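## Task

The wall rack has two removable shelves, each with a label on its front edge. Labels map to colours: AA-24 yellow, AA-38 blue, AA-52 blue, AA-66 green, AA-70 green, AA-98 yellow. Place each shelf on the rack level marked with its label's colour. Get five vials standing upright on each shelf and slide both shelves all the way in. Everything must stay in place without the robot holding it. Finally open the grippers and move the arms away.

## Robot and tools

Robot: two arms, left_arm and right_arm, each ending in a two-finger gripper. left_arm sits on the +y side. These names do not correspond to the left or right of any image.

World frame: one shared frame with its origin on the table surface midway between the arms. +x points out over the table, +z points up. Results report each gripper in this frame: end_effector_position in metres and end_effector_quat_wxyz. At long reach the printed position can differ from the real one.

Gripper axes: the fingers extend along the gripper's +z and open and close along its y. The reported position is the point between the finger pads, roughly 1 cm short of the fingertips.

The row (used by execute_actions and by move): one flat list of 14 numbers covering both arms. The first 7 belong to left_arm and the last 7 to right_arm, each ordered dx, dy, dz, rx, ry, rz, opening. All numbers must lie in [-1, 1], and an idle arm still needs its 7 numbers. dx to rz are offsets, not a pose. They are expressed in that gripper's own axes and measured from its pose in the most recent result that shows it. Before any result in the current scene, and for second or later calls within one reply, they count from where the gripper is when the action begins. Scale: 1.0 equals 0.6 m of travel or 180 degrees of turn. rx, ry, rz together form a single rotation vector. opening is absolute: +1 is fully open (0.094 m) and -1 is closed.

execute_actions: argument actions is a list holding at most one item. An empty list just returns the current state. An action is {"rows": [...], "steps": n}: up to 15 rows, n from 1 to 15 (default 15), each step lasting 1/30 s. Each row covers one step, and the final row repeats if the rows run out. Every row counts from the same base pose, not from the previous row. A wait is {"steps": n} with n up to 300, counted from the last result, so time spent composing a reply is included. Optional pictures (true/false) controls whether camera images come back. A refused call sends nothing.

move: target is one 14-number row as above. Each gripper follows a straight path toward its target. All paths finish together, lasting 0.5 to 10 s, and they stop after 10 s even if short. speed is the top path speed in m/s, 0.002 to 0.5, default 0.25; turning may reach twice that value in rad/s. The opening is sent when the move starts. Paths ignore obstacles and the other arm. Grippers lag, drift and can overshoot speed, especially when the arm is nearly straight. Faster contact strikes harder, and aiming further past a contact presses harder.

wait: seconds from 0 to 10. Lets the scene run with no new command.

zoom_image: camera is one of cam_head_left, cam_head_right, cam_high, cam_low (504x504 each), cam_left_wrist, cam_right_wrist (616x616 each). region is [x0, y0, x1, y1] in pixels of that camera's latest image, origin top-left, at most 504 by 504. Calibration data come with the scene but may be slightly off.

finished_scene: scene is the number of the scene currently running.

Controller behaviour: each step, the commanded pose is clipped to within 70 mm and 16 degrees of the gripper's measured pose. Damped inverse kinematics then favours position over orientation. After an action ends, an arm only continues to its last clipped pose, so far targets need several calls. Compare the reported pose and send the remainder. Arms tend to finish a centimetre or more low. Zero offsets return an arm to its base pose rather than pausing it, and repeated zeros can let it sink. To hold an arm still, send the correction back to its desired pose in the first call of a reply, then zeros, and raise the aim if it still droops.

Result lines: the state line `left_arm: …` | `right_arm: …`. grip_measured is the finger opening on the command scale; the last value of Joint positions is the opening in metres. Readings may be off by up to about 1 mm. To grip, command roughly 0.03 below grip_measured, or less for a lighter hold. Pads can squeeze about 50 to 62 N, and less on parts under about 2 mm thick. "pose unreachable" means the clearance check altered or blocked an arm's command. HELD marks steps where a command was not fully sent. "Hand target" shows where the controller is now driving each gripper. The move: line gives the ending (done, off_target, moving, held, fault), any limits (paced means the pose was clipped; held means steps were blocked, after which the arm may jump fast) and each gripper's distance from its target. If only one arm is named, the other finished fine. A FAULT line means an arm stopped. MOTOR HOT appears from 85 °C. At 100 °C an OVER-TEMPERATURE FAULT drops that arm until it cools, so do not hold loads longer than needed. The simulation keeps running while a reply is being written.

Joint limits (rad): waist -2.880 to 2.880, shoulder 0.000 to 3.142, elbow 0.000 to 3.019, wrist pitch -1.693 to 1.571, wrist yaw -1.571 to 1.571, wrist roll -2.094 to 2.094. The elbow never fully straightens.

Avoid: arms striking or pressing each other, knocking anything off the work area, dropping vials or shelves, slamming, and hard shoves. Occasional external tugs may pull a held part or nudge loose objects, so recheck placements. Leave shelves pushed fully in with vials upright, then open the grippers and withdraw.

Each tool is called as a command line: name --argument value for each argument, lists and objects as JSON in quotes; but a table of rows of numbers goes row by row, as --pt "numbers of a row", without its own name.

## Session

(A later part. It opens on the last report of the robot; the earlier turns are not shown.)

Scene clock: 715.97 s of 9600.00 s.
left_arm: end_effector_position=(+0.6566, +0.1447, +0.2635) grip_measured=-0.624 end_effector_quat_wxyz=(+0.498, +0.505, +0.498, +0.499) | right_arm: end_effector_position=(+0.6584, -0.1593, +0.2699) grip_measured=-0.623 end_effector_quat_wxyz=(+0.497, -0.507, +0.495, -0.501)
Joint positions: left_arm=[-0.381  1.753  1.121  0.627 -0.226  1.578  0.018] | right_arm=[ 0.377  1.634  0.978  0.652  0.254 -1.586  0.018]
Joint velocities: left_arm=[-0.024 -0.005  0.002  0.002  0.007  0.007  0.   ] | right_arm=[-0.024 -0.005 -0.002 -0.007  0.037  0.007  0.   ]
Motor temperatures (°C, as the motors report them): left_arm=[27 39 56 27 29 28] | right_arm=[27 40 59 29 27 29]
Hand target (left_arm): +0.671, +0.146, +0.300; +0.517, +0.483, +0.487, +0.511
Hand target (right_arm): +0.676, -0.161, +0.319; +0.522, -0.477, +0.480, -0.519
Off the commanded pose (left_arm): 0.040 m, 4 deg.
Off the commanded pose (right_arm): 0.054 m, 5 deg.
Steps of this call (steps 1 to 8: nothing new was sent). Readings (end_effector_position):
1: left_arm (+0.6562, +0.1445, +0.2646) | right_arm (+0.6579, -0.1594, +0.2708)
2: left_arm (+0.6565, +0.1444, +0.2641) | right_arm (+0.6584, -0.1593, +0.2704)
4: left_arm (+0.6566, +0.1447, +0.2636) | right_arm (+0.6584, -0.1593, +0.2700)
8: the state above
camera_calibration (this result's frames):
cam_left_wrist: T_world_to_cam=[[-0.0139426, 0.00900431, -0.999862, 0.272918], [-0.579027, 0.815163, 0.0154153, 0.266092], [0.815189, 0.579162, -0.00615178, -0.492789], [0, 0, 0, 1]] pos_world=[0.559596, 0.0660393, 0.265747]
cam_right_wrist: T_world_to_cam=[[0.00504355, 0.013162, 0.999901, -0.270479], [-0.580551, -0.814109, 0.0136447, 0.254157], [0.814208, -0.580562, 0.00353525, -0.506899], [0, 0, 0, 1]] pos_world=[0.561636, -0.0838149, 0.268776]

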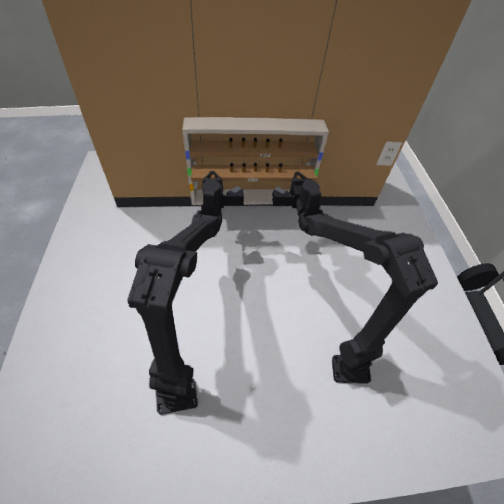

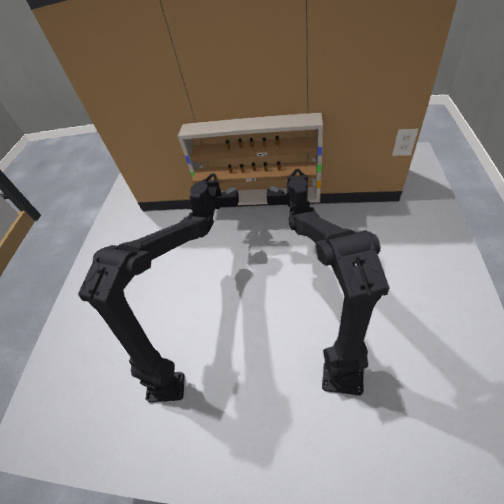

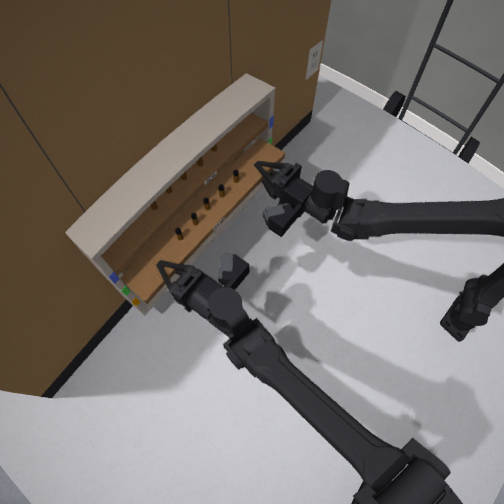

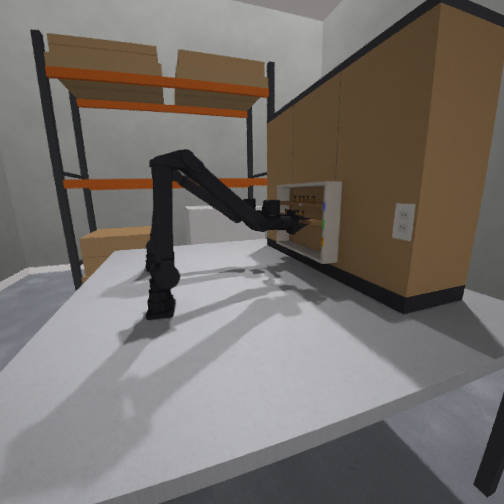

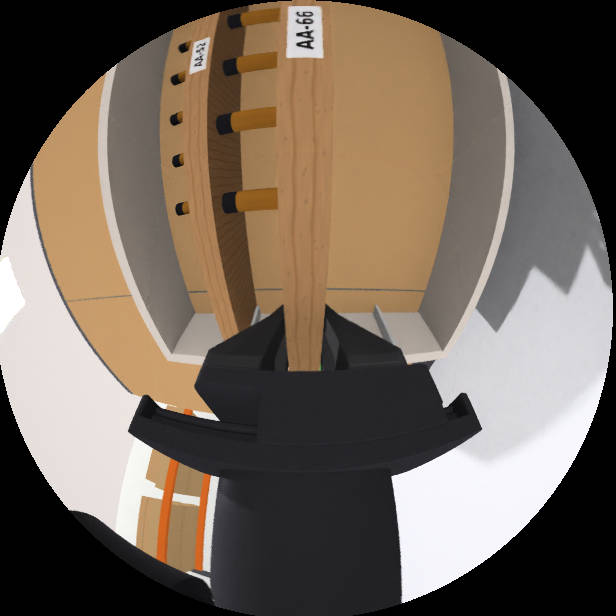

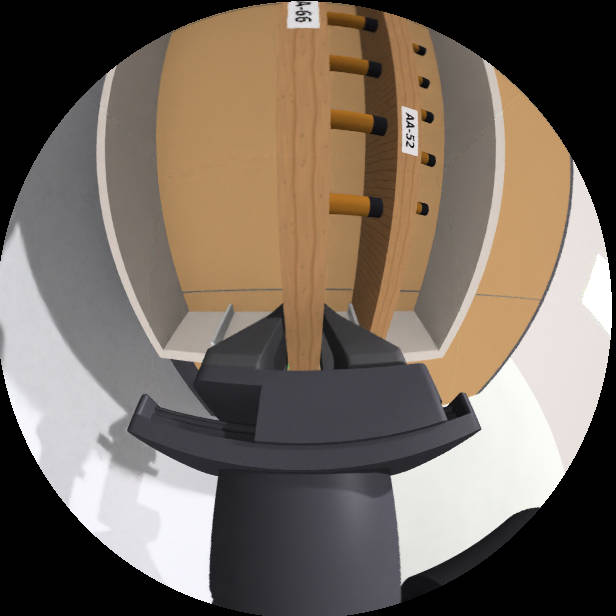

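execute_actions --actions '[{"rows": [ [-0.0005,0.0602,0.0302,-0.0203,0.0012,-0.0058,-0.66,0.0012,-0.0816,0.0410,0.0274,0.0025,0.0070,-0.66], [-0.0006,0.0603,0.0323,-0.0203,0.0012,-0.0058,-0.66,0.0013,-0.0817,0.0431,0.0275,0.0025,0.0070,-0.66], [-0.0006,0.0604,0.0351,-0.0205,0.0012,-0.0059,-0.66,0.0014,-0.0818,0.0460,0.0276,0.0025,0.0071,-0.66], [-0.0007,0.0605,0.0384,-0.0206,0.0012,-0.0059,-0.66,0.0015,-0.0820,0.0493,0.0278,0.0025,0.0071,-0.66], [-0.0008,0.0606,0.0420,-0.0208,0.0012,-0.0060,-0.66,0.0016,-0.0822,0.0531,0.0279,0.0025,0.0071,-0.66], [-0.0008,0.0607,0.0457,-0.0209,0.0012,-0.0060,-0.66,0.0017,-0.0824,0.0568,0.0281,0.0025,0.0072,-0.66], [-0.0009,0.0608,0.0494,-0.0211,0.0012,-0.0061,-0.66,0.0018,-0.0827,0.0606,0.0282,0.0025,0.0072,-0.66], [-0.0010,0.0608,0.0530,-0.0213,0.0012,-0.0062,-0.66,0.0018,-0.0829,0.0643,0.0283,0.0025,0.0072,-0.66], [-0.0010,0.0609,0.0567,-0.0214,0.0012,-0.0062,-0.66,0.0019,-0.0831,0.0680,0.0285,0.0025,0.0073,-0.66], [-0.0011,0.0610,0.0603,-0.0216,0.0012,-0.0063,-0.66,0.0020,-0.0833,0.0718,0.0286,0.0025,0.0073,-0.66], [-0.0012,0.0611,0.0636,-0.0217,0.0012,-0.0063,-0.66,0.0021,-0.0835,0.0751,0.0288,0.0025,0.0073,-0.66], [-0.0012,0.0612,0.0664,-0.0219,0.0012,-0.0064,-0.66,0.0022,-0.0836,0.0780,0.0289,0.0025,0.0074,-0.66], [-0.0013,0.0613,0.0685,-0.0219,0.0012,-0.0064,-0.66,0.0023,-0.0837,0.0801,0.0290,0.0025,0.0074,-0.66], [-0.0013,0.0613,0.0697,-0.0220,0.0012,-0.0064,-0.66,0.0023,-0.0838,0.0813,0.0290,0.0025,0.0074,-0.66] ], "steps": 15}]' --pictures false

execute_actions --actions '[{"steps": 8}]'

Scene clock: 731.67 s of 9600.00 s.
left_arm: end_effector_position=(+0.6800, +0.1436, +0.2657) grip_measured=-0.624 end_effector_quat_wxyz=(+0.501, +0.502, +0.496, +0.501) | right_arm: end_effector_position=(+0.6819, -0.1596, +0.2726) grip_measured=-0.623 end_effector_quat_wxyz=(+0.499, -0.505, +0.493, -0.502)
Joint positions: left_arm=[-0.374  1.803  1.195  0.612 -0.219  1.578  0.018] | right_arm=[ 0.365  1.683  1.046  0.64   0.241 -1.586  0.018]
Joint velocities: left_arm=[-0.005  0.083  0.115 -0.051  0.022 -0.081 -0.001] | right_arm=[ 0.005  0.112  0.095 -0.042 -0.051 -0.037 -0.   ]
Motor temperatures (°C, as the motors report them): left_arm=[27 40 57 27 29 28] | right_arm=[27 40 60 29 27 29]
Hand target (left_arm): +0.695, +0.145, +0.300; +0.519, +0.482, +0.486, +0.512
Hand target (right_arm): +0.701, -0.161, +0.321; +0.523, -0.476, +0.479, -0.520
Off the commanded pose (left_arm): 0.039 m, 4 deg.
Off the commanded pose (right_arm): 0.054 m, 5 deg.
Steps of this call (steps 1 to 90: nothing new was sent; then 12.20 s passed at rest; steps 91 to 105: all 15 steps of this action). Readings (end_effector_position):
91: left_arm (+0.6566, +0.1447, +0.2635) | right_arm (+0.6584, -0.1592, +0.2699)
92: left_arm (+0.6568, +0.1447, +0.2635) | right_arm (+0.6584, -0.1591, +0.2699)
94: left_arm (+0.6578, +0.1444, +0.2639) | right_arm (+0.6593, -0.1593, +0.2703)
98: left_arm (+0.6646, +0.1437, +0.2656) | right_arm (+0.6662, -0.1598, +0.2723)
105: the state above

Scene clock: 731.93 s of 9600.00 s.
left_arm: end_effector_position=(+0.6816, +0.1441, +0.2634) grip_measured=-0.624 end_effector_quat_wxyz=(+0.499, +0.503, +0.497, +0.500) | right_arm: end_effector_position=(+0.6837, -0.1592, +0.2701) grip_measured=-0.623 end_effector_quat_wxyz=(+0.498, -0.507, +0.494, -0.501)
Joint positions: left_arm=[-0.373  1.808  1.198  0.61  -0.219  1.578  0.018] | right_arm=[ 0.364  1.689  1.05   0.637  0.241 -1.586  0.018]
Joint velocities: left_arm=[-0.005 -0.005 -0.007 -0.012  0.022 -0.051 -0.   ] | right_arm=[-0.005 -0.005  0.002  0.002 -0.081 -0.007 -0.   ]
Motor temperatures (°C, as the motors report them): left_arm=[27 40 57 27 29 28] | right_arm=[27 40 60 29 27 29]
Hand target (left_arm): +0.695, +0.145, +0.300; +0.519, +0.481, +0.486, +0.512
Hand target (right_arm): +0.701, -0.161, +0.321; +0.523, -0.476, +0.479, -0.520
Off the commanded pose (left_arm): 0.040 m, 4 deg.
Off the commanded pose (right_arm): 0.055 m, 5 deg.
Steps of this call (steps 1 to 8: nothing new was sent). Readings (end_effector_position):
1: left_arm (+0.6810, +0.1440, +0.2652) | right_arm (+0.6830, -0.1595, +0.2722)
2: left_arm (+0.6814, +0.1438, +0.2646) | right_arm (+0.6835, -0.1593, +0.2714)
4: left_arm (+0.6816, +0.1441, +0.2635) | right_arm (+0.6837, -0.1592, +0.2705)
8: the state above
camera_calibration (this result's frames):
cam_left_wrist: T_world_to_cam=[[-0.0091272, 0.00784779, -0.999928, 0.270081], [-0.580025, 0.814515, 0.011687, 0.282846], [0.814548, 0.580089, -0.00288233, -0.513358], [0, 0, 0, 1]] pos_world=[0.584678, 0.065292, 0.265276]
cam_right_wrist: T_world_to_cam=[[0.00246159, 0.0124476, 0.999919, -0.269184], [-0.579963, -0.814561, 0.0115679, 0.268969], [0.814639, -0.579944, 0.00521402, -0.528145], [0, 0, 0, 1]] pos_world=[0.586903, -0.0838526, 0.268805]

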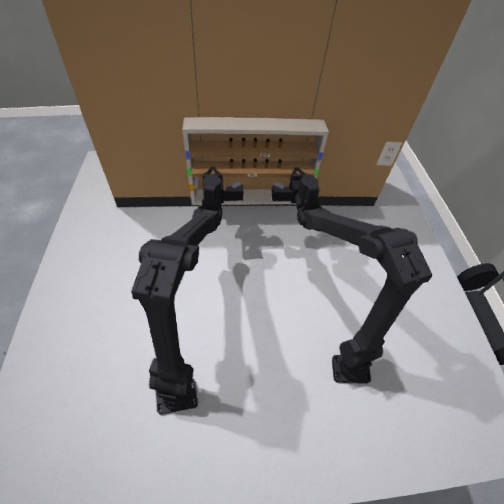

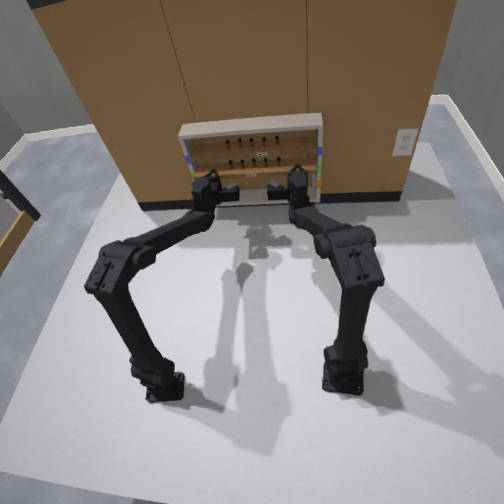

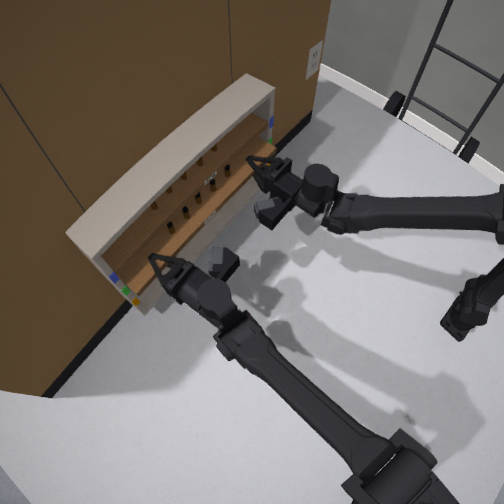

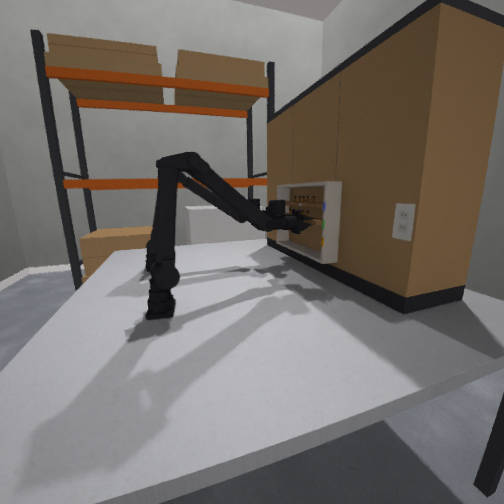

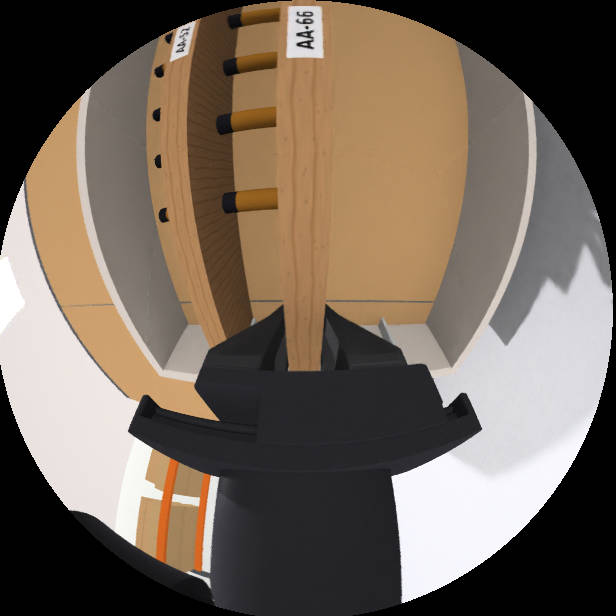

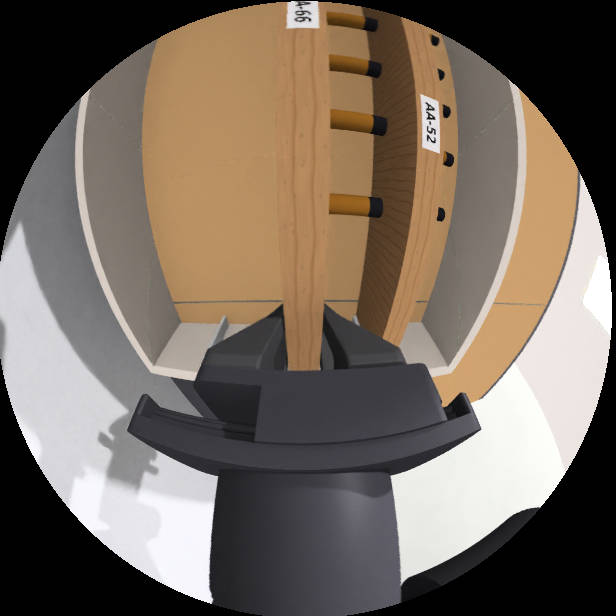

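execute_actions --actions '[{"rows": [ [-0.0007,0.0609,0.0295,-0.0205,0.0010,-0.0060,-0.66,0.0022,-0.0831,0.0405,0.0283,0.0030,0.0074,-0.66], [-0.0007,0.0607,0.0315,-0.0205,0.0010,-0.0060,-0.66,0.0023,-0.0830,0.0425,0.0284,0.0030,0.0074,-0.66], [-0.0008,0.0604,0.0343,-0.0205,0.0010,-0.0060,-0.66,0.0023,-0.0829,0.0454,0.0285,0.0030,0.0074,-0.66], [-0.0008,0.0601,0.0375,-0.0205,0.0010,-0.0060,-0.66,0.0024,-0.0827,0.0486,0.0285,0.0030,0.0074,-0.66], [-0.0009,0.0598,0.0411,-0.0205,0.0010,-0.0060,-0.66,0.0025,-0.0826,0.0523,0.0286,0.0030,0.0074,-0.66], [-0.0009,0.0594,0.0447,-0.0205,0.0010,-0.0060,-0.66,0.0025,-0.0824,0.0559,0.0287,0.0030,0.0074,-0.66], [-0.0010,0.0591,0.0483,-0.0205,0.0010,-0.0060,-0.66,0.0026,-0.0822,0.0596,0.0288,0.0030,0.0074,-0.66], [-0.0011,0.0588,0.0518,-0.0205,0.0010,-0.0060,-0.66,0.0027,-0.0820,0.0632,0.0289,0.0030,0.0074,-0.66], [-0.0011,0.0584,0.0554,-0.0205,0.0010,-0.0060,-0.66,0.0027,-0.0818,0.0668,0.0290,0.0030,0.0074,-0.66], [-0.0012,0.0581,0.0590,-0.0205,0.0010,-0.0060,-0.66,0.0028,-0.0817,0.0705,0.0291,0.0030,0.0074,-0.66], [-0.0012,0.0578,0.0622,-0.0205,0.0010,-0.0060,-0.66,0.0029,-0.0815,0.0737,0.0292,0.0030,0.0074,-0.66], [-0.0013,0.0575,0.0650,-0.0205,0.0010,-0.0060,-0.66,0.0029,-0.0814,0.0766,0.0292,0.0030,0.0074,-0.66], [-0.0013,0.0573,0.0670,-0.0205,0.0010,-0.0060,-0.66,0.0030,-0.0813,0.0786,0.0293,0.0030,0.0074,-0.66], [-0.0013,0.0572,0.0682,-0.0205,0.0010,-0.0060,-0.66,0.0030,-0.0812,0.0798,0.0293,0.0030,0.0074,-0.66] ], "steps": 15}]' --pictures false

execute_actions --actions '[{"steps": 8}]'

Scene clock: 749.03 s of 9600.00 s.
left_arm: end_effector_position=(+0.7041, +0.1431, +0.2633) grip_measured=-0.624 end_effector_quat_wxyz=(+0.501, +0.502, +0.496, +0.501) | right_arm: end_effector_position=(+0.7063, -0.1598, +0.2703) grip_measured=-0.623 end_effector_quat_wxyz=(+0.500, -0.505, +0.493, -0.503)
Joint positions: left_arm=[-0.366  1.858  1.27   0.592 -0.212  1.578  0.018] | right_arm=[ 0.353  1.739  1.116  0.628  0.231 -1.586  0.018]
Joint velocities: left_arm=[ 0.015  0.103  0.085 -0.022  0.051 -0.081 -0.001] | right_arm=[-0.015  0.093  0.095 -0.037 -0.007 -0.007  0.   ]
Motor temperatures (°C, as the motors report them): left_arm=[27 40 58 27 29 28] | right_arm=[27 41 61 29 27 29]
Hand target (left_arm): +0.719, +0.144, +0.298; +0.519, +0.481, +0.486, +0.512
Hand target (right_arm): +0.725, -0.162, +0.319; +0.524, -0.475, +0.479, -0.520
Off the commanded pose (left_arm): 0.039 m, 4 deg.
Off the commanded pose (right_arm): 0.055 m, 5 deg.
Steps of this call (steps 1 to 90: nothing new was sent; then 13.60 s passed at rest; steps 91 to 105: all 15 steps of this action). Readings (end_effector_position):
91: left_arm (+0.6816, +0.1441, +0.2634) | right_arm (+0.6837, -0.1592, +0.2701)
92: left_arm (+0.6817, +0.1441, +0.2632) | right_arm (+0.6837, -0.1592, +0.2701)
94: left_arm (+0.6825, +0.1439, +0.2635) | right_arm (+0.6845, -0.1593, +0.2706)
98: left_arm (+0.6893, +0.1433, +0.2650) | right_arm (+0.6910, -0.1598, +0.2720)
105: the state above

Scene clock: 749.30 s of 9600.00 s.
left_arm: end_effector_position=(+0.7057, +0.1436, +0.2600) grip_measured=-0.624 end_effector_quat_wxyz=(+0.499, +0.503, +0.498, +0.500) | right_arm: end_effector_position=(+0.7080, -0.1593, +0.2671) grip_measured=-0.623 end_effector_quat_wxyz=(+0.498, -0.506, +0.494, -0.501)
Joint positions: left_arm=[-0.365  1.865  1.274  0.589 -0.212  1.578  0.018] | right_arm=[ 0.353  1.746  1.12   0.625  0.23  -1.586  0.018]
Joint velocities: left_arm=[ 0.015  0.005  0.002  0.002  0.007 -0.037 -0.001] | right_arm=[-0.005 -0.015 -0.007 -0.012 -0.037 -0.007  0.001]
Motor temperatures (°C, as the motors report them): left_arm=[27 40 58 27 29 28] | right_arm=[27 41 61 29 27 29]
Hand target (left_arm): +0.719, +0.144, +0.298; +0.519, +0.481, +0.486, +0.513
Hand target (right_arm): +0.725, -0.162, +0.320; +0.524, -0.475, +0.479, -0.520
Off the commanded pose (left_arm): 0.041 m, 4 deg.
Off the commanded pose (right_arm): 0.057 m, 5 deg.
Steps of this call (steps 1 to 8: nothing new was sent). Readings (end_effector_position):
1: left_arm (+0.7051, +0.1434, +0.2624) | right_arm (+0.7073, -0.1595, +0.2696)
2: left_arm (+0.7055, +0.1434, +0.2615) | right_arm (+0.7078, -0.1594, +0.2688)
4: left_arm (+0.7057, +0.1436, +0.2601) | right_arm (+0.7080, -0.1593, +0.2673)
8: the state above
camera_calibration (this result's frames):
cam_left_wrist: T_world_to_cam=[[-0.0102546, 0.00807977, -0.999915, 0.267664], [-0.580943, 0.813848, 0.0125341, 0.297781], [0.81388, 0.581022, -0.00365176, -0.532212], [0, 0, 0, 1]] pos_world=[0.608895, 0.0647153, 0.261965]
cam_right_wrist: T_world_to_cam=[[0.00210461, 0.0123388, 0.999922, -0.266002], [-0.580588, -0.81412, 0.0112681, 0.283611], [0.814195, -0.580566, 0.00545035, -0.547797], [0, 0, 0, 1]] pos_world=[0.611234, -0.083857, 0.265772]

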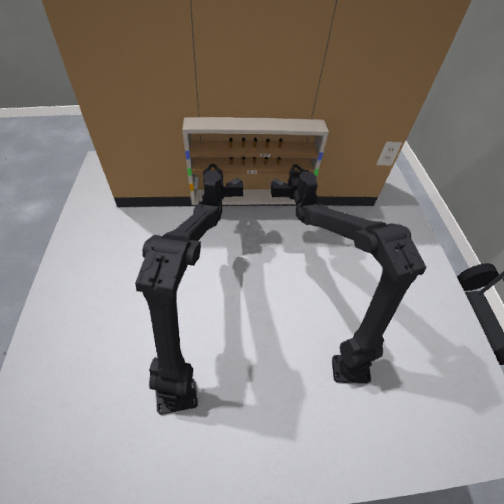

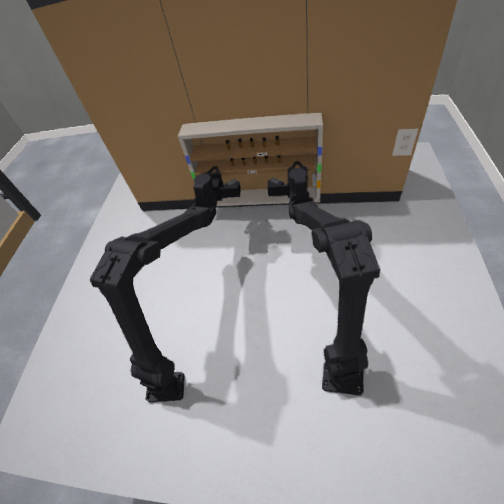

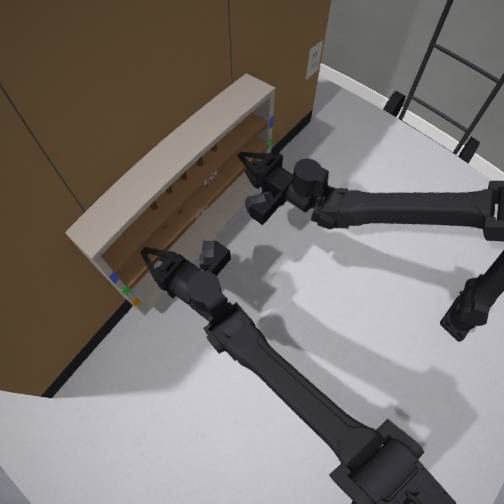

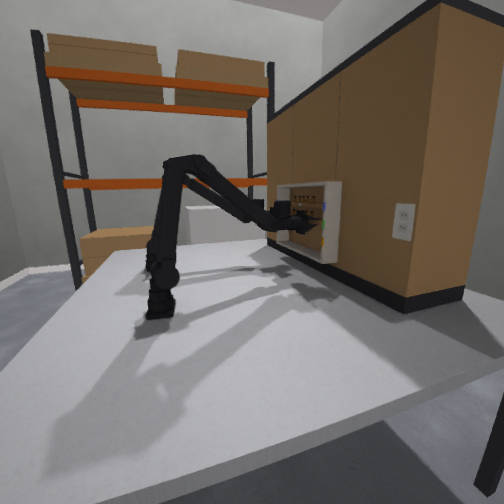

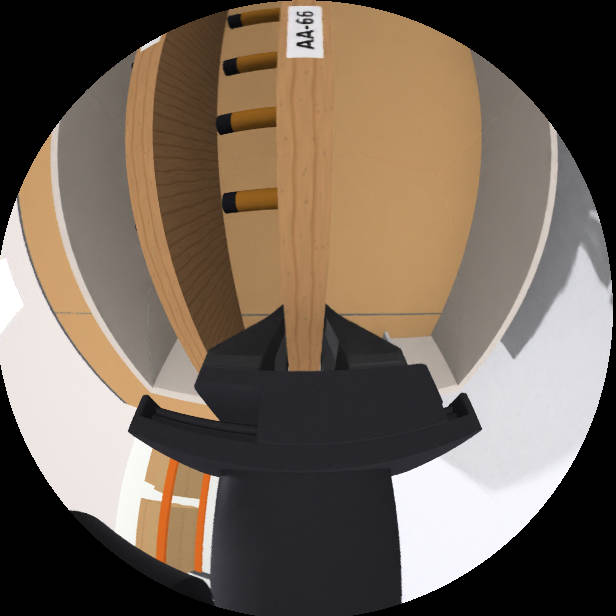

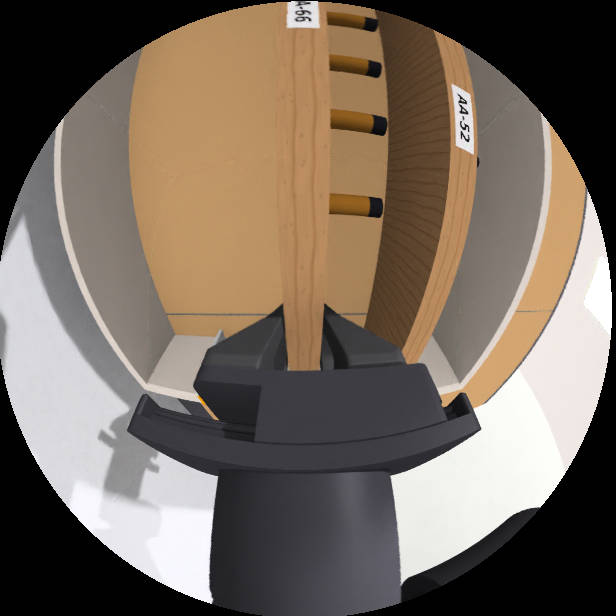

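execute_actions --actions '[{"rows": [ [-0.0007,0.0625,0.0292,-0.0211,0.0008,-0.0058,-0.66,0.0023,-0.0857,0.0407,0.0290,0.0028,0.0071,-0.66], [-0.0007,0.0622,0.0304,-0.0212,0.0008,-0.0058,-0.66,0.0024,-0.0854,0.0419,0.0291,0.0028,0.0071,-0.66], [-0.0007,0.0619,0.0315,-0.0212,0.0008,-0.0058,-0.66,0.0024,-0.0852,0.0431,0.0291,0.0028,0.0071,-0.66], [-0.0007,0.0616,0.0326,-0.0212,0.0008,-0.0058,-0.66,0.0024,-0.0849,0.0442,0.0291,0.0028,0.0071,-0.66], [-0.0007,0.0613,0.0336,-0.0212,0.0008,-0.0058,-0.66,0.0025,-0.0847,0.0453,0.0291,0.0028,0.0071,-0.66], [-0.0007,0.0611,0.0345,-0.0213,0.0008,-0.0058,-0.66,0.0025,-0.0845,0.0462,0.0292,0.0028,0.0071,-0.66], [-0.0007,0.0609,0.0354,-0.0213,0.0008,-0.0058,-0.66,0.0025,-0.0843,0.0471,0.0292,0.0028,0.0071,-0.66], [-0.0006,0.0607,0.0362,-0.0213,0.0008,-0.0058,-0.66,0.0026,-0.0841,0.0479,0.0292,0.0028,0.0071,-0.66], [-0.0006,0.0605,0.0370,-0.0213,0.0008,-0.0058,-0.66,0.0026,-0.0839,0.0487,0.0292,0.0028,0.0071,-0.66], [-0.0006,0.0603,0.0378,-0.0213,0.0008,-0.0058,-0.66,0.0026,-0.0837,0.0495,0.0292,0.0028,0.0071,-0.66], [-0.0006,0.0601,0.0385,-0.0213,0.0008,-0.0058,-0.66,0.0026,-0.0835,0.0503,0.0292,0.0028,0.0071,-0.66], [-0.0006,0.0599,0.0392,-0.0214,0.0008,-0.0058,-0.66,0.0026,-0.0834,0.0510,0.0293,0.0028,0.0071,-0.66], [-0.0006,0.0598,0.0398,-0.0214,0.0008,-0.0058,-0.66,0.0027,-0.0832,0.0516,0.0293,0.0028,0.0071,-0.66], [-0.0006,0.0596,0.0404,-0.0214,0.0008,-0.0058,-0.66,0.0027,-0.0831,0.0522,0.0293,0.0028,0.0071,-0.66], [-0.0006,0.0595,0.0409,-0.0214,0.0008,-0.0058,-0.66,0.0027,-0.0830,0.0527,0.0293,0.0028,0.0071,-0.66] ], "steps": 15}]' --pictures false

execute_actions --actions '[{"steps": 8}]' --pictures false

Scene clock: 759.63 s of 9600.00 s.
left_arm: end_effector_position=(+0.7121, +0.1434, +0.2606) grip_measured=-0.624 end_effector_quat_wxyz=(+0.500, +0.502, +0.496, +0.502) | right_arm: end_effector_position=(+0.7145, -0.1595, +0.2677) grip_measured=-0.623 end_effector_quat_wxyz=(+0.499, -0.505, +0.493, -0.502)
Joint positions: left_arm=[-0.363  1.879  1.295  0.589 -0.21   1.578  0.018] | right_arm=[ 0.35   1.761  1.139  0.625  0.228 -1.586  0.018]
Joint velocities: left_arm=[-0.005  0.024  0.022 -0.002 -0.007  0.007 -0.001] | right_arm=[-0.005  0.034  0.002 -0.002 -0.037  0.022 -0.002]
Motor temperatures (°C, as the motors report them): left_arm=[27 41 58 27 29 28] | right_arm=[27 41 62 29 27 29]
Hand target (left_arm): +0.727, +0.144, +0.296; +0.519, +0.481, +0.485, +0.513
Hand target (right_arm): +0.733, -0.162, +0.317; +0.524, -0.475, +0.479, -0.521
Off the commanded pose (left_arm): 0.040 m, 4 deg.
Off the commanded pose (right_arm): 0.055 m, 5 deg.
Steps of this call (steps 1 to 90: nothing new was sent; then 6.83 s passed at rest; steps 91 to 105: all 15 steps of this action). Readings (end_effector_position):
91: left_arm (+0.7057, +0.1436, +0.2600) | right_arm (+0.7080, -0.1593, +0.2671)
92: left_arm (+0.7057, +0.1436, +0.2600) | right_arm (+0.7080, -0.1593, +0.2671)
94: left_arm (+0.7061, +0.1435, +0.2601) | right_arm (+0.7082, -0.1595, +0.2671)
98: left_arm (+0.7083, +0.1432, +0.2607) | right_arm (+0.7105, -0.1596, +0.2679)
105: the state above

Scene clock: 759.90 s of 9600.00 s.
left_arm: end_effector_position=(+0.7129, +0.1435, +0.2592) grip_measured=-0.624 end_effector_quat_wxyz=(+0.500, +0.502, +0.497, +0.501) | right_arm: end_effector_position=(+0.7153, -0.1593, +0.2661) grip_measured=-0.623 end_effector_quat_wxyz=(+0.499, -0.506, +0.494, -0.502)
Joint positions: left_arm=[-0.362  1.883  1.296  0.589 -0.21   1.578  0.018] | right_arm=[ 0.35   1.764  1.14   0.625  0.227 -1.586  0.018]
Joint velocities: left_arm=[ 0.015  0.005 -0.007 -0.007 -0.007 -0.037  0.001] | right_arm=[ 0.015 -0.005  0.007  0.012 -0.081  0.051 -0.   ]
Motor temperatures (°C, as the motors report them): left_arm=[27 41 58 27 29 28] | right_arm=[27 41 62 29 27 29]
Hand target (left_arm): +0.727, +0.144, +0.296; +0.519, +0.481, +0.485, +0.513
Hand target (right_arm): +0.733, -0.162, +0.317; +0.524, -0.475, +0.479, -0.521
Off the commanded pose (left_arm): 0.040 m, 4 deg.
Off the commanded pose (right_arm): 0.056 m, 5 deg.
Steps of this call (steps 1 to 8: nothing new was sent). Readings (end_effector_position):
1: left_arm (+0.7124, +0.1433, +0.2602) | right_arm (+0.7148, -0.1594, +0.2673)
2: left_arm (+0.7127, +0.1435, +0.2600) | right_arm (+0.7150, -0.1593, +0.2670)
4: left_arm (+0.7128, +0.1435, +0.2595) | right_arm (+0.7152, -0.1593, +0.2664)
8: the state above

execute_actions --actions '[{"rows": [ [-0.0005,0.0602,0.0295,-0.0201,0.0006,-0.0056,-0.66,0.0025,-0.0842,0.0411,0.0285,0.0028,0.0070,-0.66], [-0.0005,0.0597,0.0299,-0.0200,0.0006,-0.0055,-0.66,0.0025,-0.0836,0.0415,0.0284,0.0028,0.0069,-0.66], [-0.0005,0.0591,0.0303,-0.0199,0.0006,-0.0055,-0.66,0.0025,-0.0831,0.0419,0.0283,0.0028,0.0069,-0.66], [-0.0005,0.0586,0.0307,-0.0198,0.0006,-0.0055,-0.66,0.0025,-0.0826,0.0423,0.0282,0.0028,0.0069,-0.66], [-0.0005,0.0580,0.0311,-0.0197,0.0006,-0.0055,-0.66,0.0025,-0.0821,0.0427,0.0281,0.0028,0.0069,-0.66], [-0.0005,0.0575,0.0314,-0.0196,0.0006,-0.0054,-0.66,0.0025,-0.0815,0.0430,0.0280,0.0028,0.0068,-0.66], [-0.0005,0.0569,0.0317,-0.0195,0.0006,-0.0054,-0.66,0.0025,-0.0810,0.0433,0.0279,0.0028,0.0068,-0.66], [-0.0005,0.0564,0.0320,-0.0193,0.0006,-0.0054,-0.66,0.0025,-0.0805,0.0436,0.0278,0.0028,0.0068,-0.66], [-0.0005,0.0558,0.0323,-0.0192,0.0006,-0.0054,-0.66,0.0025,-0.0800,0.0439,0.0277,0.0028,0.0068,-0.66], [-0.0005,0.0553,0.0326,-0.0191,0.0006,-0.0053,-0.66,0.0025,-0.0794,0.0442,0.0276,0.0028,0.0067,-0.66], [-0.0005,0.0547,0.0329,-0.0190,0.0006,-0.0053,-0.66,0.0025,-0.0789,0.0445,0.0275,0.0028,0.0067,-0.66], [-0.0005,0.0542,0.0332,-0.0189,0.0006,-0.0053,-0.66,0.0025,-0.0784,0.0448,0.0274,0.0028,0.0067,-0.66], [-0.0005,0.0536,0.0335,-0.0188,0.0006,-0.0053,-0.66,0.0025,-0.0779,0.0451,0.0273,0.0028,0.0067,-0.66], [-0.0005,0.0531,0.0338,-0.0187,0.0006,-0.0052,-0.66,0.0025,-0.0773,0.0454,0.0272,0.0028,0.0066,-0.66], [-0.0005,0.0525,0.0341,-0.0186,0.0006,-0.0052,-0.66,0.0025,-0.0768,0.0457,0.0271,0.0028,0.0066,-0.66] ], "steps": 15}]' --pictures false

execute_actions --actions '[{"steps": 8}]'

Scene clock: 771.47 s of 9600.00 s.
left_arm: end_effector_position=(+0.7150, +0.1433, +0.2568) grip_measured=-0.624 end_effector_quat_wxyz=(+0.500, +0.503, +0.497, +0.501) | right_arm: end_effector_position=(+0.7164, -0.1595, +0.2640) grip_measured=-0.623 end_effector_quat_wxyz=(+0.498, -0.506, +0.494, -0.502)
Joint positions: left_arm=[-0.362  1.89   1.301  0.589 -0.208  1.578  0.018] | right_arm=[ 0.349  1.769  1.142  0.625  0.227 -1.586  0.018]
Joint velocities: left_arm=[-0.005 -0.024 -0.007 -0.017 -0.007 -0.037 -0.   ] | right_arm=[-0.015  0.005 -0.007 -0.007  0.022 -0.022 -0.001]
Motor temperatures (°C, as the motors report them): left_arm=[27 41 59 27 29 28] | right_arm=[27 42 63 29 27 29]
Hand target (left_arm): +0.730, +0.144, +0.291; +0.518, +0.482, +0.486, +0.512
Hand target (right_arm): +0.736, -0.162, +0.313; +0.522, -0.476, +0.480, -0.520
Off the commanded pose (left_arm): 0.039 m, 4 deg.
Off the commanded pose (right_arm): 0.055 m, 5 deg.
Steps of this call (steps 1 to 90: nothing new was sent; then 8.07 s passed at rest; steps 91 to 105: all 15 steps of this action). Readings (end_effector_position):
91: left_arm (+0.7129, +0.1435, +0.2592) | right_arm (+0.7153, -0.1593, +0.2661)
92: left_arm (+0.7129, +0.1434, +0.2592) | right_arm (+0.7153, -0.1593, +0.2661)
94: left_arm (+0.7129, +0.1434, +0.2589) | right_arm (+0.7153, -0.1593, +0.2661)
98: left_arm (+0.7135, +0.1435, +0.2584) | right_arm (+0.7156, -0.1595, +0.2653)
105: the state above

Scene clock: 771.73 s of 9600.00 s.
left_arm: end_effector_position=(+0.7150, +0.1433, +0.2568) grip_measured=-0.624 end_effector_quat_wxyz=(+0.500, +0.503, +0.497, +0.501) | right_arm: end_effector_position=(+0.7164, -0.1595, +0.2640) grip_measured=-0.623 end_effector_quat_wxyz=(+0.498, -0.506, +0.494, -0.502)
Joint positions: left_arm=[-0.362  1.89   1.301  0.589 -0.208  1.578  0.018] | right_arm=[ 0.349  1.769  1.142  0.625  0.227 -1.586  0.018]
Joint velocities: left_arm=[-0.015 -0.005 -0.002 -0.002 -0.007  0.066 -0.001] | right_arm=[-0.005 -0.005  0.002  0.002  0.007  0.007  0.001]
Motor temperatures (°C, as the motors report them): left_arm=[27 41 59 27 29 28] | right_arm=[27 42 63 29 27 29]
Hand target (left_arm): +0.730, +0.144, +0.291; +0.518, +0.482, +0.486, +0.512
Hand target (right_arm): +0.736, -0.162, +0.313; +0.522, -0.476, +0.480, -0.520
Off the commanded pose (left_arm): 0.039 m, 4 deg.
Off the commanded pose (right_arm): 0.055 m, 5 deg.
Steps of this call (steps 1 to 8: nothing new was sent). Readings (end_effector_position):
1: left_arm (+0.7150, +0.1433, +0.2568) | right_arm (+0.7164, -0.1595, +0.2640)
2: left_arm (+0.7150, +0.1433, +0.2568) | right_arm (+0.7164, -0.1595, +0.2640)
4: left_arm (+0.7150, +0.1433, +0.2568) | right_arm (+0.7164, -0.1595, +0.2640)
8: the state above
camera_calibration (this result's frames):
cam_left_wrist: T_world_to_cam=[[-0.00801257, 0.00759851, -0.999939, 0.263006], [-0.580348, 0.814297, 0.0108382, 0.303372], [0.814329, 0.580399, -0.00211483, -0.5402], [0, 0, 0, 1]] pos_world=[0.61807, 0.0644983, 0.25856]
cam_right_wrist: T_world_to_cam=[[0.00211494, 0.0123334, 0.999922, -0.26294], [-0.581209, -0.813676, 0.0112655, 0.288813], [0.813752, -0.581187, 0.0054474, -0.5545], [0, 0, 0, 1]] pos_world=[0.619642, -0.0840255, 0.262686]

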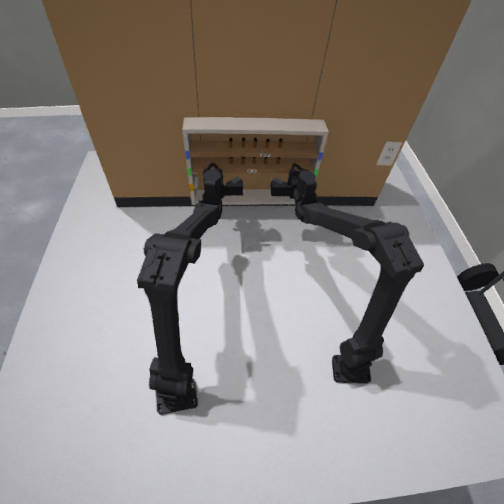

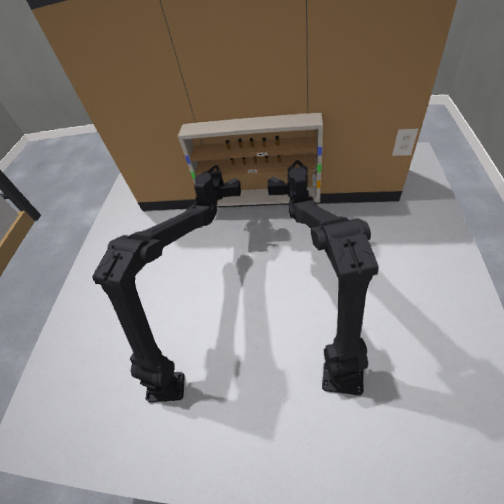

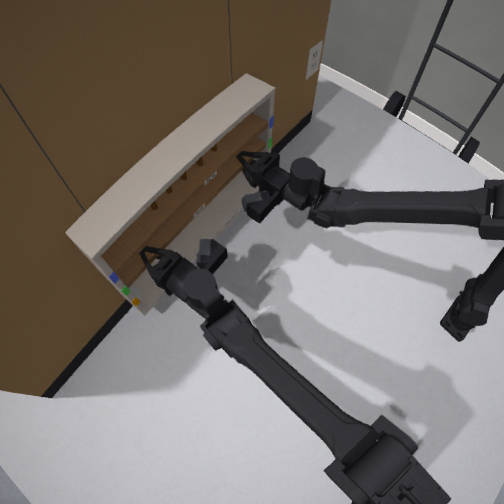

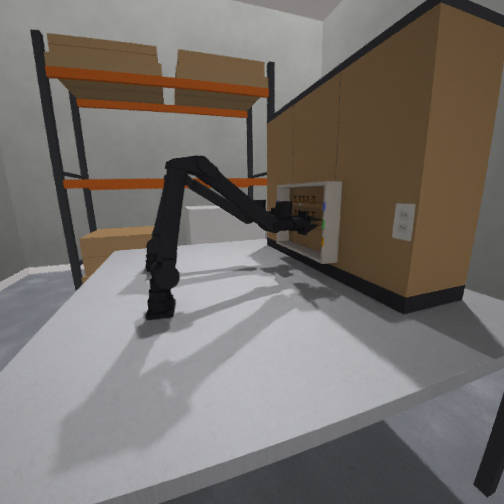

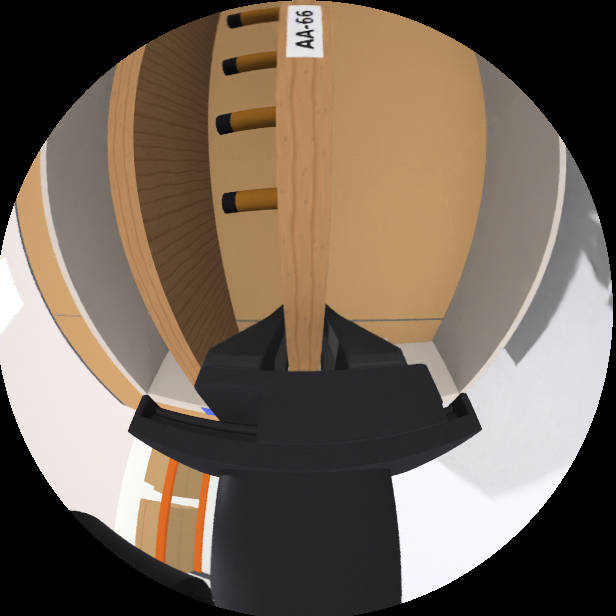

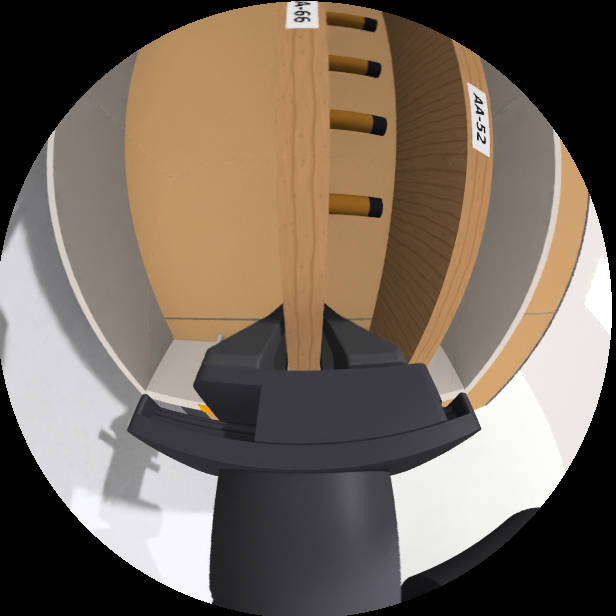

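execute_actions --actions '[{"rows": [ [-0.0003,0.0530,0.0292,-0.0182,0.0007,-0.0051,-0.66,0.0018,-0.0762,0.0418,0.0267,0.0024,0.0066,-0.66], [-0.0005,0.0495,0.0280,-0.0171,0.0007,-0.0048,-0.66,0.0015,-0.0720,0.0400,0.0253,0.0023,0.0062,-0.66], [-0.0006,0.0460,0.0267,-0.0161,0.0006,-0.0045,-0.66,0.0011,-0.0679,0.0381,0.0240,0.0021,0.0059,-0.66], [-0.0008,0.0424,0.0255,-0.0151,0.0006,-0.0042,-0.66,0.0007,-0.0638,0.0363,0.0227,0.0019,0.0056,-0.66], [-0.0009,0.0389,0.0242,-0.0140,0.0005,-0.0039,-0.66,0.0004,-0.0596,0.0344,0.0213,0.0017,0.0052,-0.66], [-0.0011,0.0354,0.0230,-0.0130,0.0005,-0.0036,-0.66,0,-0.0555,0.0325,0.0200,0.0016,0.0049,-0.66], [-0.0012,0.0319,0.0217,-0.0120,0.0004,-0.0033,-0.66,-0.0004,-0.0514,0.0307,0.0187,0.0014,0.0046,-0.66], [-0.0014,0.0284,0.0205,-0.0109,0.0004,-0.0029,-0.66,-0.0007,-0.0472,0.0288,0.0173,0.0012,0.0042,-0.66], [-0.0015,0.0249,0.0192,-0.0099,0.0003,-0.0026,-0.66,-0.0011,-0.0431,0.0270,0.0160,0.0010,0.0039,-0.66], [-0.0017,0.0214,0.0180,-0.0089,0.0003,-0.0023,-0.66,-0.0015,-0.0390,0.0251,0.0147,0.0009,0.0036,-0.66], [-0.0018,0.0179,0.0167,-0.0078,0.0002,-0.0020,-0.66,-0.0018,-0.0348,0.0232,0.0133,0.0007,0.0032,-0.66], [-0.0020,0.0143,0.0155,-0.0068,0.0002,-0.0017,-0.66,-0.0022,-0.0307,0.0214,0.0120,0.0005,0.0029,-0.66], [-0.0021,0.0108,0.0142,-0.0058,0.0001,-0.0014,-0.66,-0.0026,-0.0266,0.0195,0.0107,0.0003,0.0026,-0.66], [-0.0023,0.0073,0.0130,-0.0047,0.0001,-0.0011,-0.66,-0.0029,-0.0224,0.0177,0.0093,0.0002,0.0022,-0.66], [-0.0024,0.0038,0.0117,-0.0037,0,-0.0008,-0.66,-0.0033,-0.0183,0.0158,0.0080,0,0.0019,-0.66] ], "steps": 15}]' --pictures false

execute_actions --actions '[{"rows": [ [-0.0024,0.0050,0.0115,-0.0040,0,-0.0009,-0.65,-0.0033,-0.0195,0.0156,0.0083,0,0.0020,-0.65], [-0.0024,0.0060,0.0112,-0.0043,0,-0.0010,-0.64,-0.0033,-0.0205,0.0154,0.0086,0,0.0020,-0.64], [-0.0024,0.0070,0.0110,-0.0046,0,-0.0010,-0.63,-0.0033,-0.0215,0.0152,0.0089,0,0.0021,-0.63], [-0.0024,0.0070,0.0110,-0.0046,0,-0.0010,-0.62,-0.0033,-0.0215,0.0152,0.0089,0,0.0021,-0.62], [-0.0024,0.0070,0.0110,-0.0046,0,-0.0010,-0.61,-0.0033,-0.0215,0.0152,0.0089,0,0.0021,-0.61], [-0.0024,0.0070,0.0110,-0.0046,0,-0.0010,-0.60,-0.0033,-0.0215,0.0152,0.0089,0,0.0021,-0.60], [-0.0024,0.0070,0.0110,-0.0046,0,-0.0010,-0.585,-0.0033,-0.0215,0.0152,0.0089,0,0.0021,-0.585], [-0.0024,0.0070,0.0110,-0.0046,0,-0.0010,-0.57,-0.0033,-0.0215,0.0152,0.0089,0,0.0021,-0.57], [-0.0024,0.0070,0.0110,-0.0046,0,-0.0010,-0.55,-0.0033,-0.0215,0.0152,0.0089,0,0.0021,-0.55], [-0.0024,0.0070,0.0110,-0.0046,0,-0.0010,-0.52,-0.0033,-0.0215,0.0152,0.0089,0,0.0021,-0.52], [-0.0024,0.0070,0.0110,-0.0046,0,-0.0010,-0.48,-0.0033,-0.0215,0.0152,0.0089,0,0.0021,-0.48], [-0.0024,0.0070,0.0110,-0.0046,0,-0.0010,-0.43,-0.0033,-0.0215,0.0152,0.0089,0,0.0021,-0.43], [-0.0024,0.0070,0.0110,-0.0046,0,-0.0010,-0.37,-0.0033,-0.0215,0.0152,0.0089,0,0.0021,-0.37], [-0.0024,0.0070,0.0110,-0.0046,0,-0.0010,-0.30,-0.0033,-0.0215,0.0152,0.0089,0,0.0021,-0.30], [-0.0024,0.0070,0.0110,-0.0046,0,-0.0010,-0.22,-0.0033,-0.0215,0.0152,0.0089,0,0.0021,-0.22] ], "steps": 15}]' --pictures false

execute_actions --actions '[{"steps": 10}]'

Scene clock: 796.23 s of 9600.00 s.
left_arm: end_effector_position=(+0.7150, +0.1432, +0.2565) grip_measured=-0.624 end_effector_quat_wxyz=(+0.500, +0.503, +0.497, +0.501) | right_arm: end_effector_position=(+0.7164, -0.1595, +0.2638) grip_measured=-0.623 end_effector_quat_wxyz=(+0.498, -0.506, +0.494, -0.502)
Joint positions: left_arm=[-0.362  1.89   1.301  0.589 -0.208  1.578  0.018] | right_arm=[ 0.349  1.769  1.142  0.625  0.227 -1.586  0.018]
Joint velocities: left_arm=[-0.005 -0.005 -0.007 -0.002 -0.022 -0.081  0.001] | right_arm=[ 0.005 -0.005 -0.002 -0.012  0.11  -0.066  0.   ]
Motor temperatures (°C, as the motors report them): left_arm=[27 41 60 27 29 28] | right_arm=[27 42 65 29 27 29]
Hand target (left_arm): +0.722, +0.142, +0.259; +0.503, +0.499, +0.495, +0.503
Hand target (right_arm): +0.725, -0.158, +0.275; +0.505, -0.498, +0.490, -0.506
Off the commanded pose (left_arm): 0.008 m, 1 deg.
Off the commanded pose (right_arm): 0.015 m, 2 deg.
Steps of this call (steps 1 to 90: nothing new was sent; then 21.00 s passed at rest; steps 91 to 105: all 15 steps of this action). Readings (end_effector_position):
91: left_arm (+0.7150, +0.1432, +0.2568) | right_arm (+0.7164, -0.1595, +0.2640)
92: left_arm (+0.7150, +0.1432, +0.2568) | right_arm (+0.7164, -0.1595, +0.2640)
94: left_arm (+0.7150, +0.1432, +0.2568) | right_arm (+0.7164, -0.1595, +0.2640)
98: left_arm (+0.7150, +0.1432, +0.2565) | right_arm (+0.7164, -0.1595, +0.2640)
105: the state above

Scene clock: 796.73 s of 9600.00 s.
left_arm: end_effector_position=(+0.7151, +0.1433, +0.2562) grip_measured=-0.262 end_effector_quat_wxyz=(+0.499, +0.503, +0.497, +0.501) | right_arm: end_effector_position=(+0.7165, -0.1595, +0.2635) grip_measured=-0.263 end_effector_quat_wxyz=(+0.498, -0.506, +0.495, -0.501)
Joint positions: left_arm=[-0.362  1.891  1.301  0.589 -0.208  1.578  0.035] | right_arm=[ 0.349  1.769  1.142  0.625  0.227 -1.586  0.035]
Joint velocities: left_arm=[-0.005 -0.015 -0.007  0.012  0.007  0.007  0.083] | right_arm=[-0.005 -0.005  0.007 -0.007 -0.007  0.007  0.082]
Motor temperatures (°C, as the motors report them): left_arm=[27 41 60 27 29 28] | right_arm=[27 42 65 29 27 29]
Hand target (left_arm): +0.721, +0.142, +0.261; +0.504, +0.499, +0.494, +0.503
Hand target (right_arm): +0.725, -0.158, +0.277; +0.506, -0.498, +0.489, -0.507
Off the commanded pose (left_arm): 0.008 m, 1 deg.
Off the commanded pose (right_arm): 0.016 m, 2 deg.
Steps of this call (steps 1 to 15: all 15 steps of this action). Readings (end_effector_position):
1: left_arm (+0.7150, +0.1432, +0.2565) | right_arm (+0.7164, -0.1595, +0.2638)
2: left_arm (+0.7150, +0.1432, +0.2565) | right_arm (+0.7164, -0.1595, +0.2638)
4: left_arm (+0.7150, +0.1432, +0.2565) | right_arm (+0.7164, -0.1595, +0.2638)
8: left_arm (+0.7151, +0.1433, +0.2562) | right_arm (+0.7165, -0.1595, +0.2635)
15: the state above

Scene clock: 797.07 s of 9600.00 s.
left_arm: end_effector_position=(+0.7151, +0.1433, +0.2562) grip_measured=-0.222 end_effector_quat_wxyz=(+0.499, +0.503, +0.497, +0.501) | right_arm: end_effector_position=(+0.7165, -0.1595, +0.2635) grip_measured=-0.222 end_effector_quat_wxyz=(+0.498, -0.506, +0.495, -0.501)
Joint positions: left_arm=[-0.362  1.891  1.301  0.589 -0.208  1.578  0.037] | right_arm=[ 0.349  1.769  1.142  0.625  0.227 -1.586  0.037]
Joint velocities: left_arm=[-0.005  0.005  0.012 -0.002  0.037  0.007 -0.   ] | right_arm=[-0.005 -0.015  0.007  0.007 -0.007 -0.022 -0.   ]
Motor temperatures (°C, as the motors report them): left_arm=[27 41 60 27 29 28] | right_arm=[27 42 65 29 27 29]
Hand target (left_arm): +0.721, +0.142, +0.261; +0.504, +0.499, +0.494, +0.503
Hand target (right_arm): +0.725, -0.158, +0.277; +0.506, -0.498, +0.489, -0.507
Off the commanded pose (left_arm): 0.008 m, 1 deg.
Off the commanded pose (right_arm): 0.016 m, 2 deg.
Steps of this call (steps 1 to 10: nothing new was sent). Readings (end_effector_position):
1: left_arm (+0.7151, +0.1433, +0.2562) | right_arm (+0.7165, -0.1595, +0.2635)
2: left_arm (+0.7151, +0.1433, +0.2562) | right_arm (+0.7165, -0.1595, +0.2635)
4: left_arm (+0.7151, +0.1433, +0.2562) | right_arm (+0.7165, -0.1595, +0.2635)
8: left_arm (+0.7151, +0.1433, +0.2562) | right_arm (+0.7165, -0.1595, +0.2635)
10: the state above
camera_calibration (this result's frames):
cam_left_wrist: T_world_to_cam=[[-0.00875826, 0.00775963, -0.999932, 0.262948], [-0.58034, 0.814295, 0.0114022, 0.303299], [0.814327, 0.5804, -0.00262859, -0.540133], [0, 0, 0, 1]] pos_world=[0.618165, 0.0644778, 0.258052]
cam_right_wrist: T_world_to_cam=[[0.00285683, 0.0125112, 0.999918, -0.262915], [-0.5812, -0.813674, 0.0118414, 0.288738], [0.813755, -0.581186, 0.00494698, -0.554435], [0, 0, 0, 1]] pos_world=[0.61974, -0.0840021, 0.262217]

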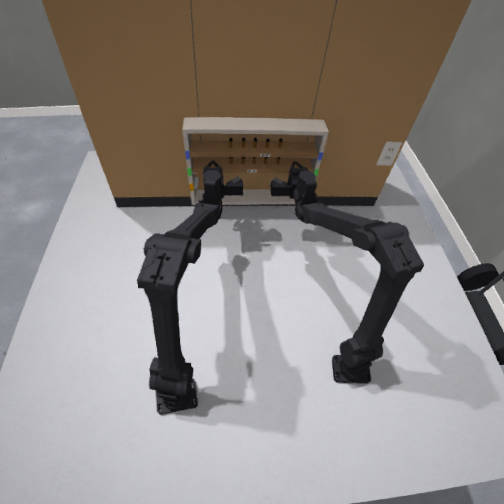

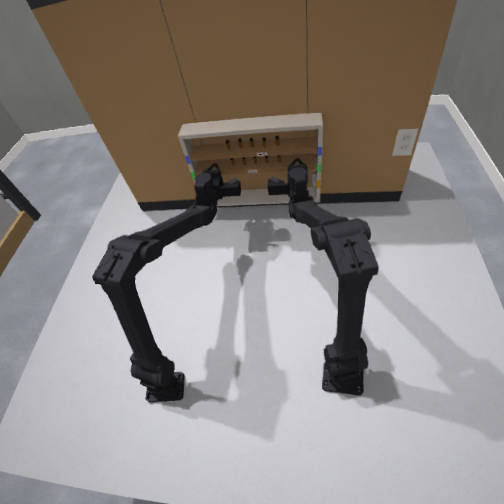

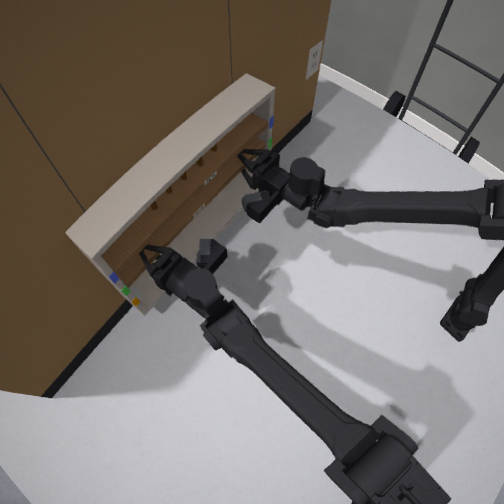

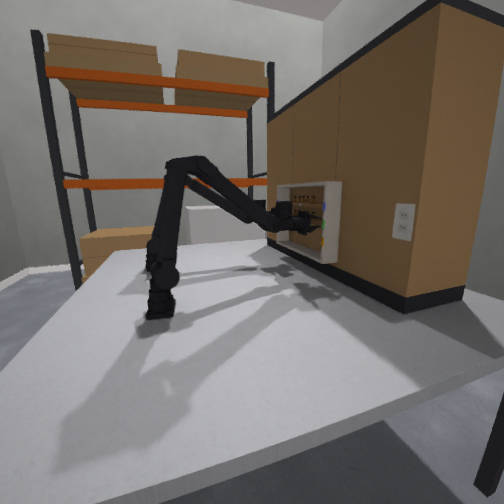

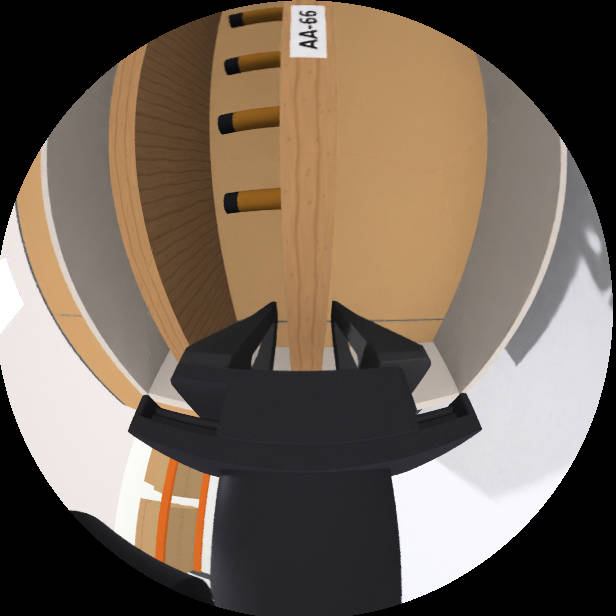

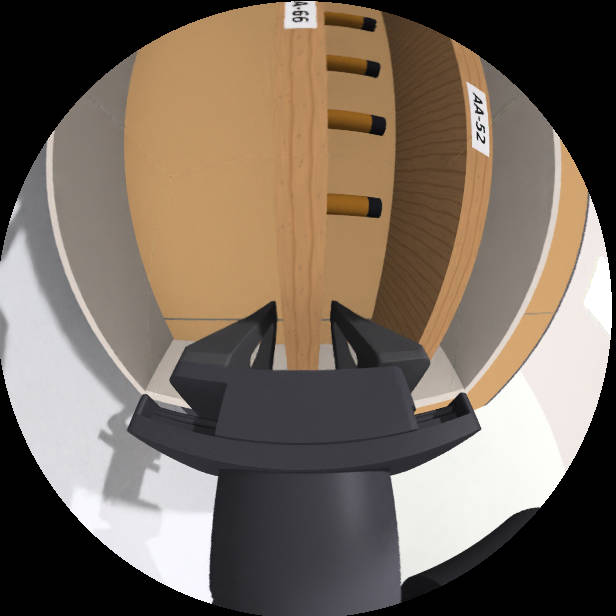

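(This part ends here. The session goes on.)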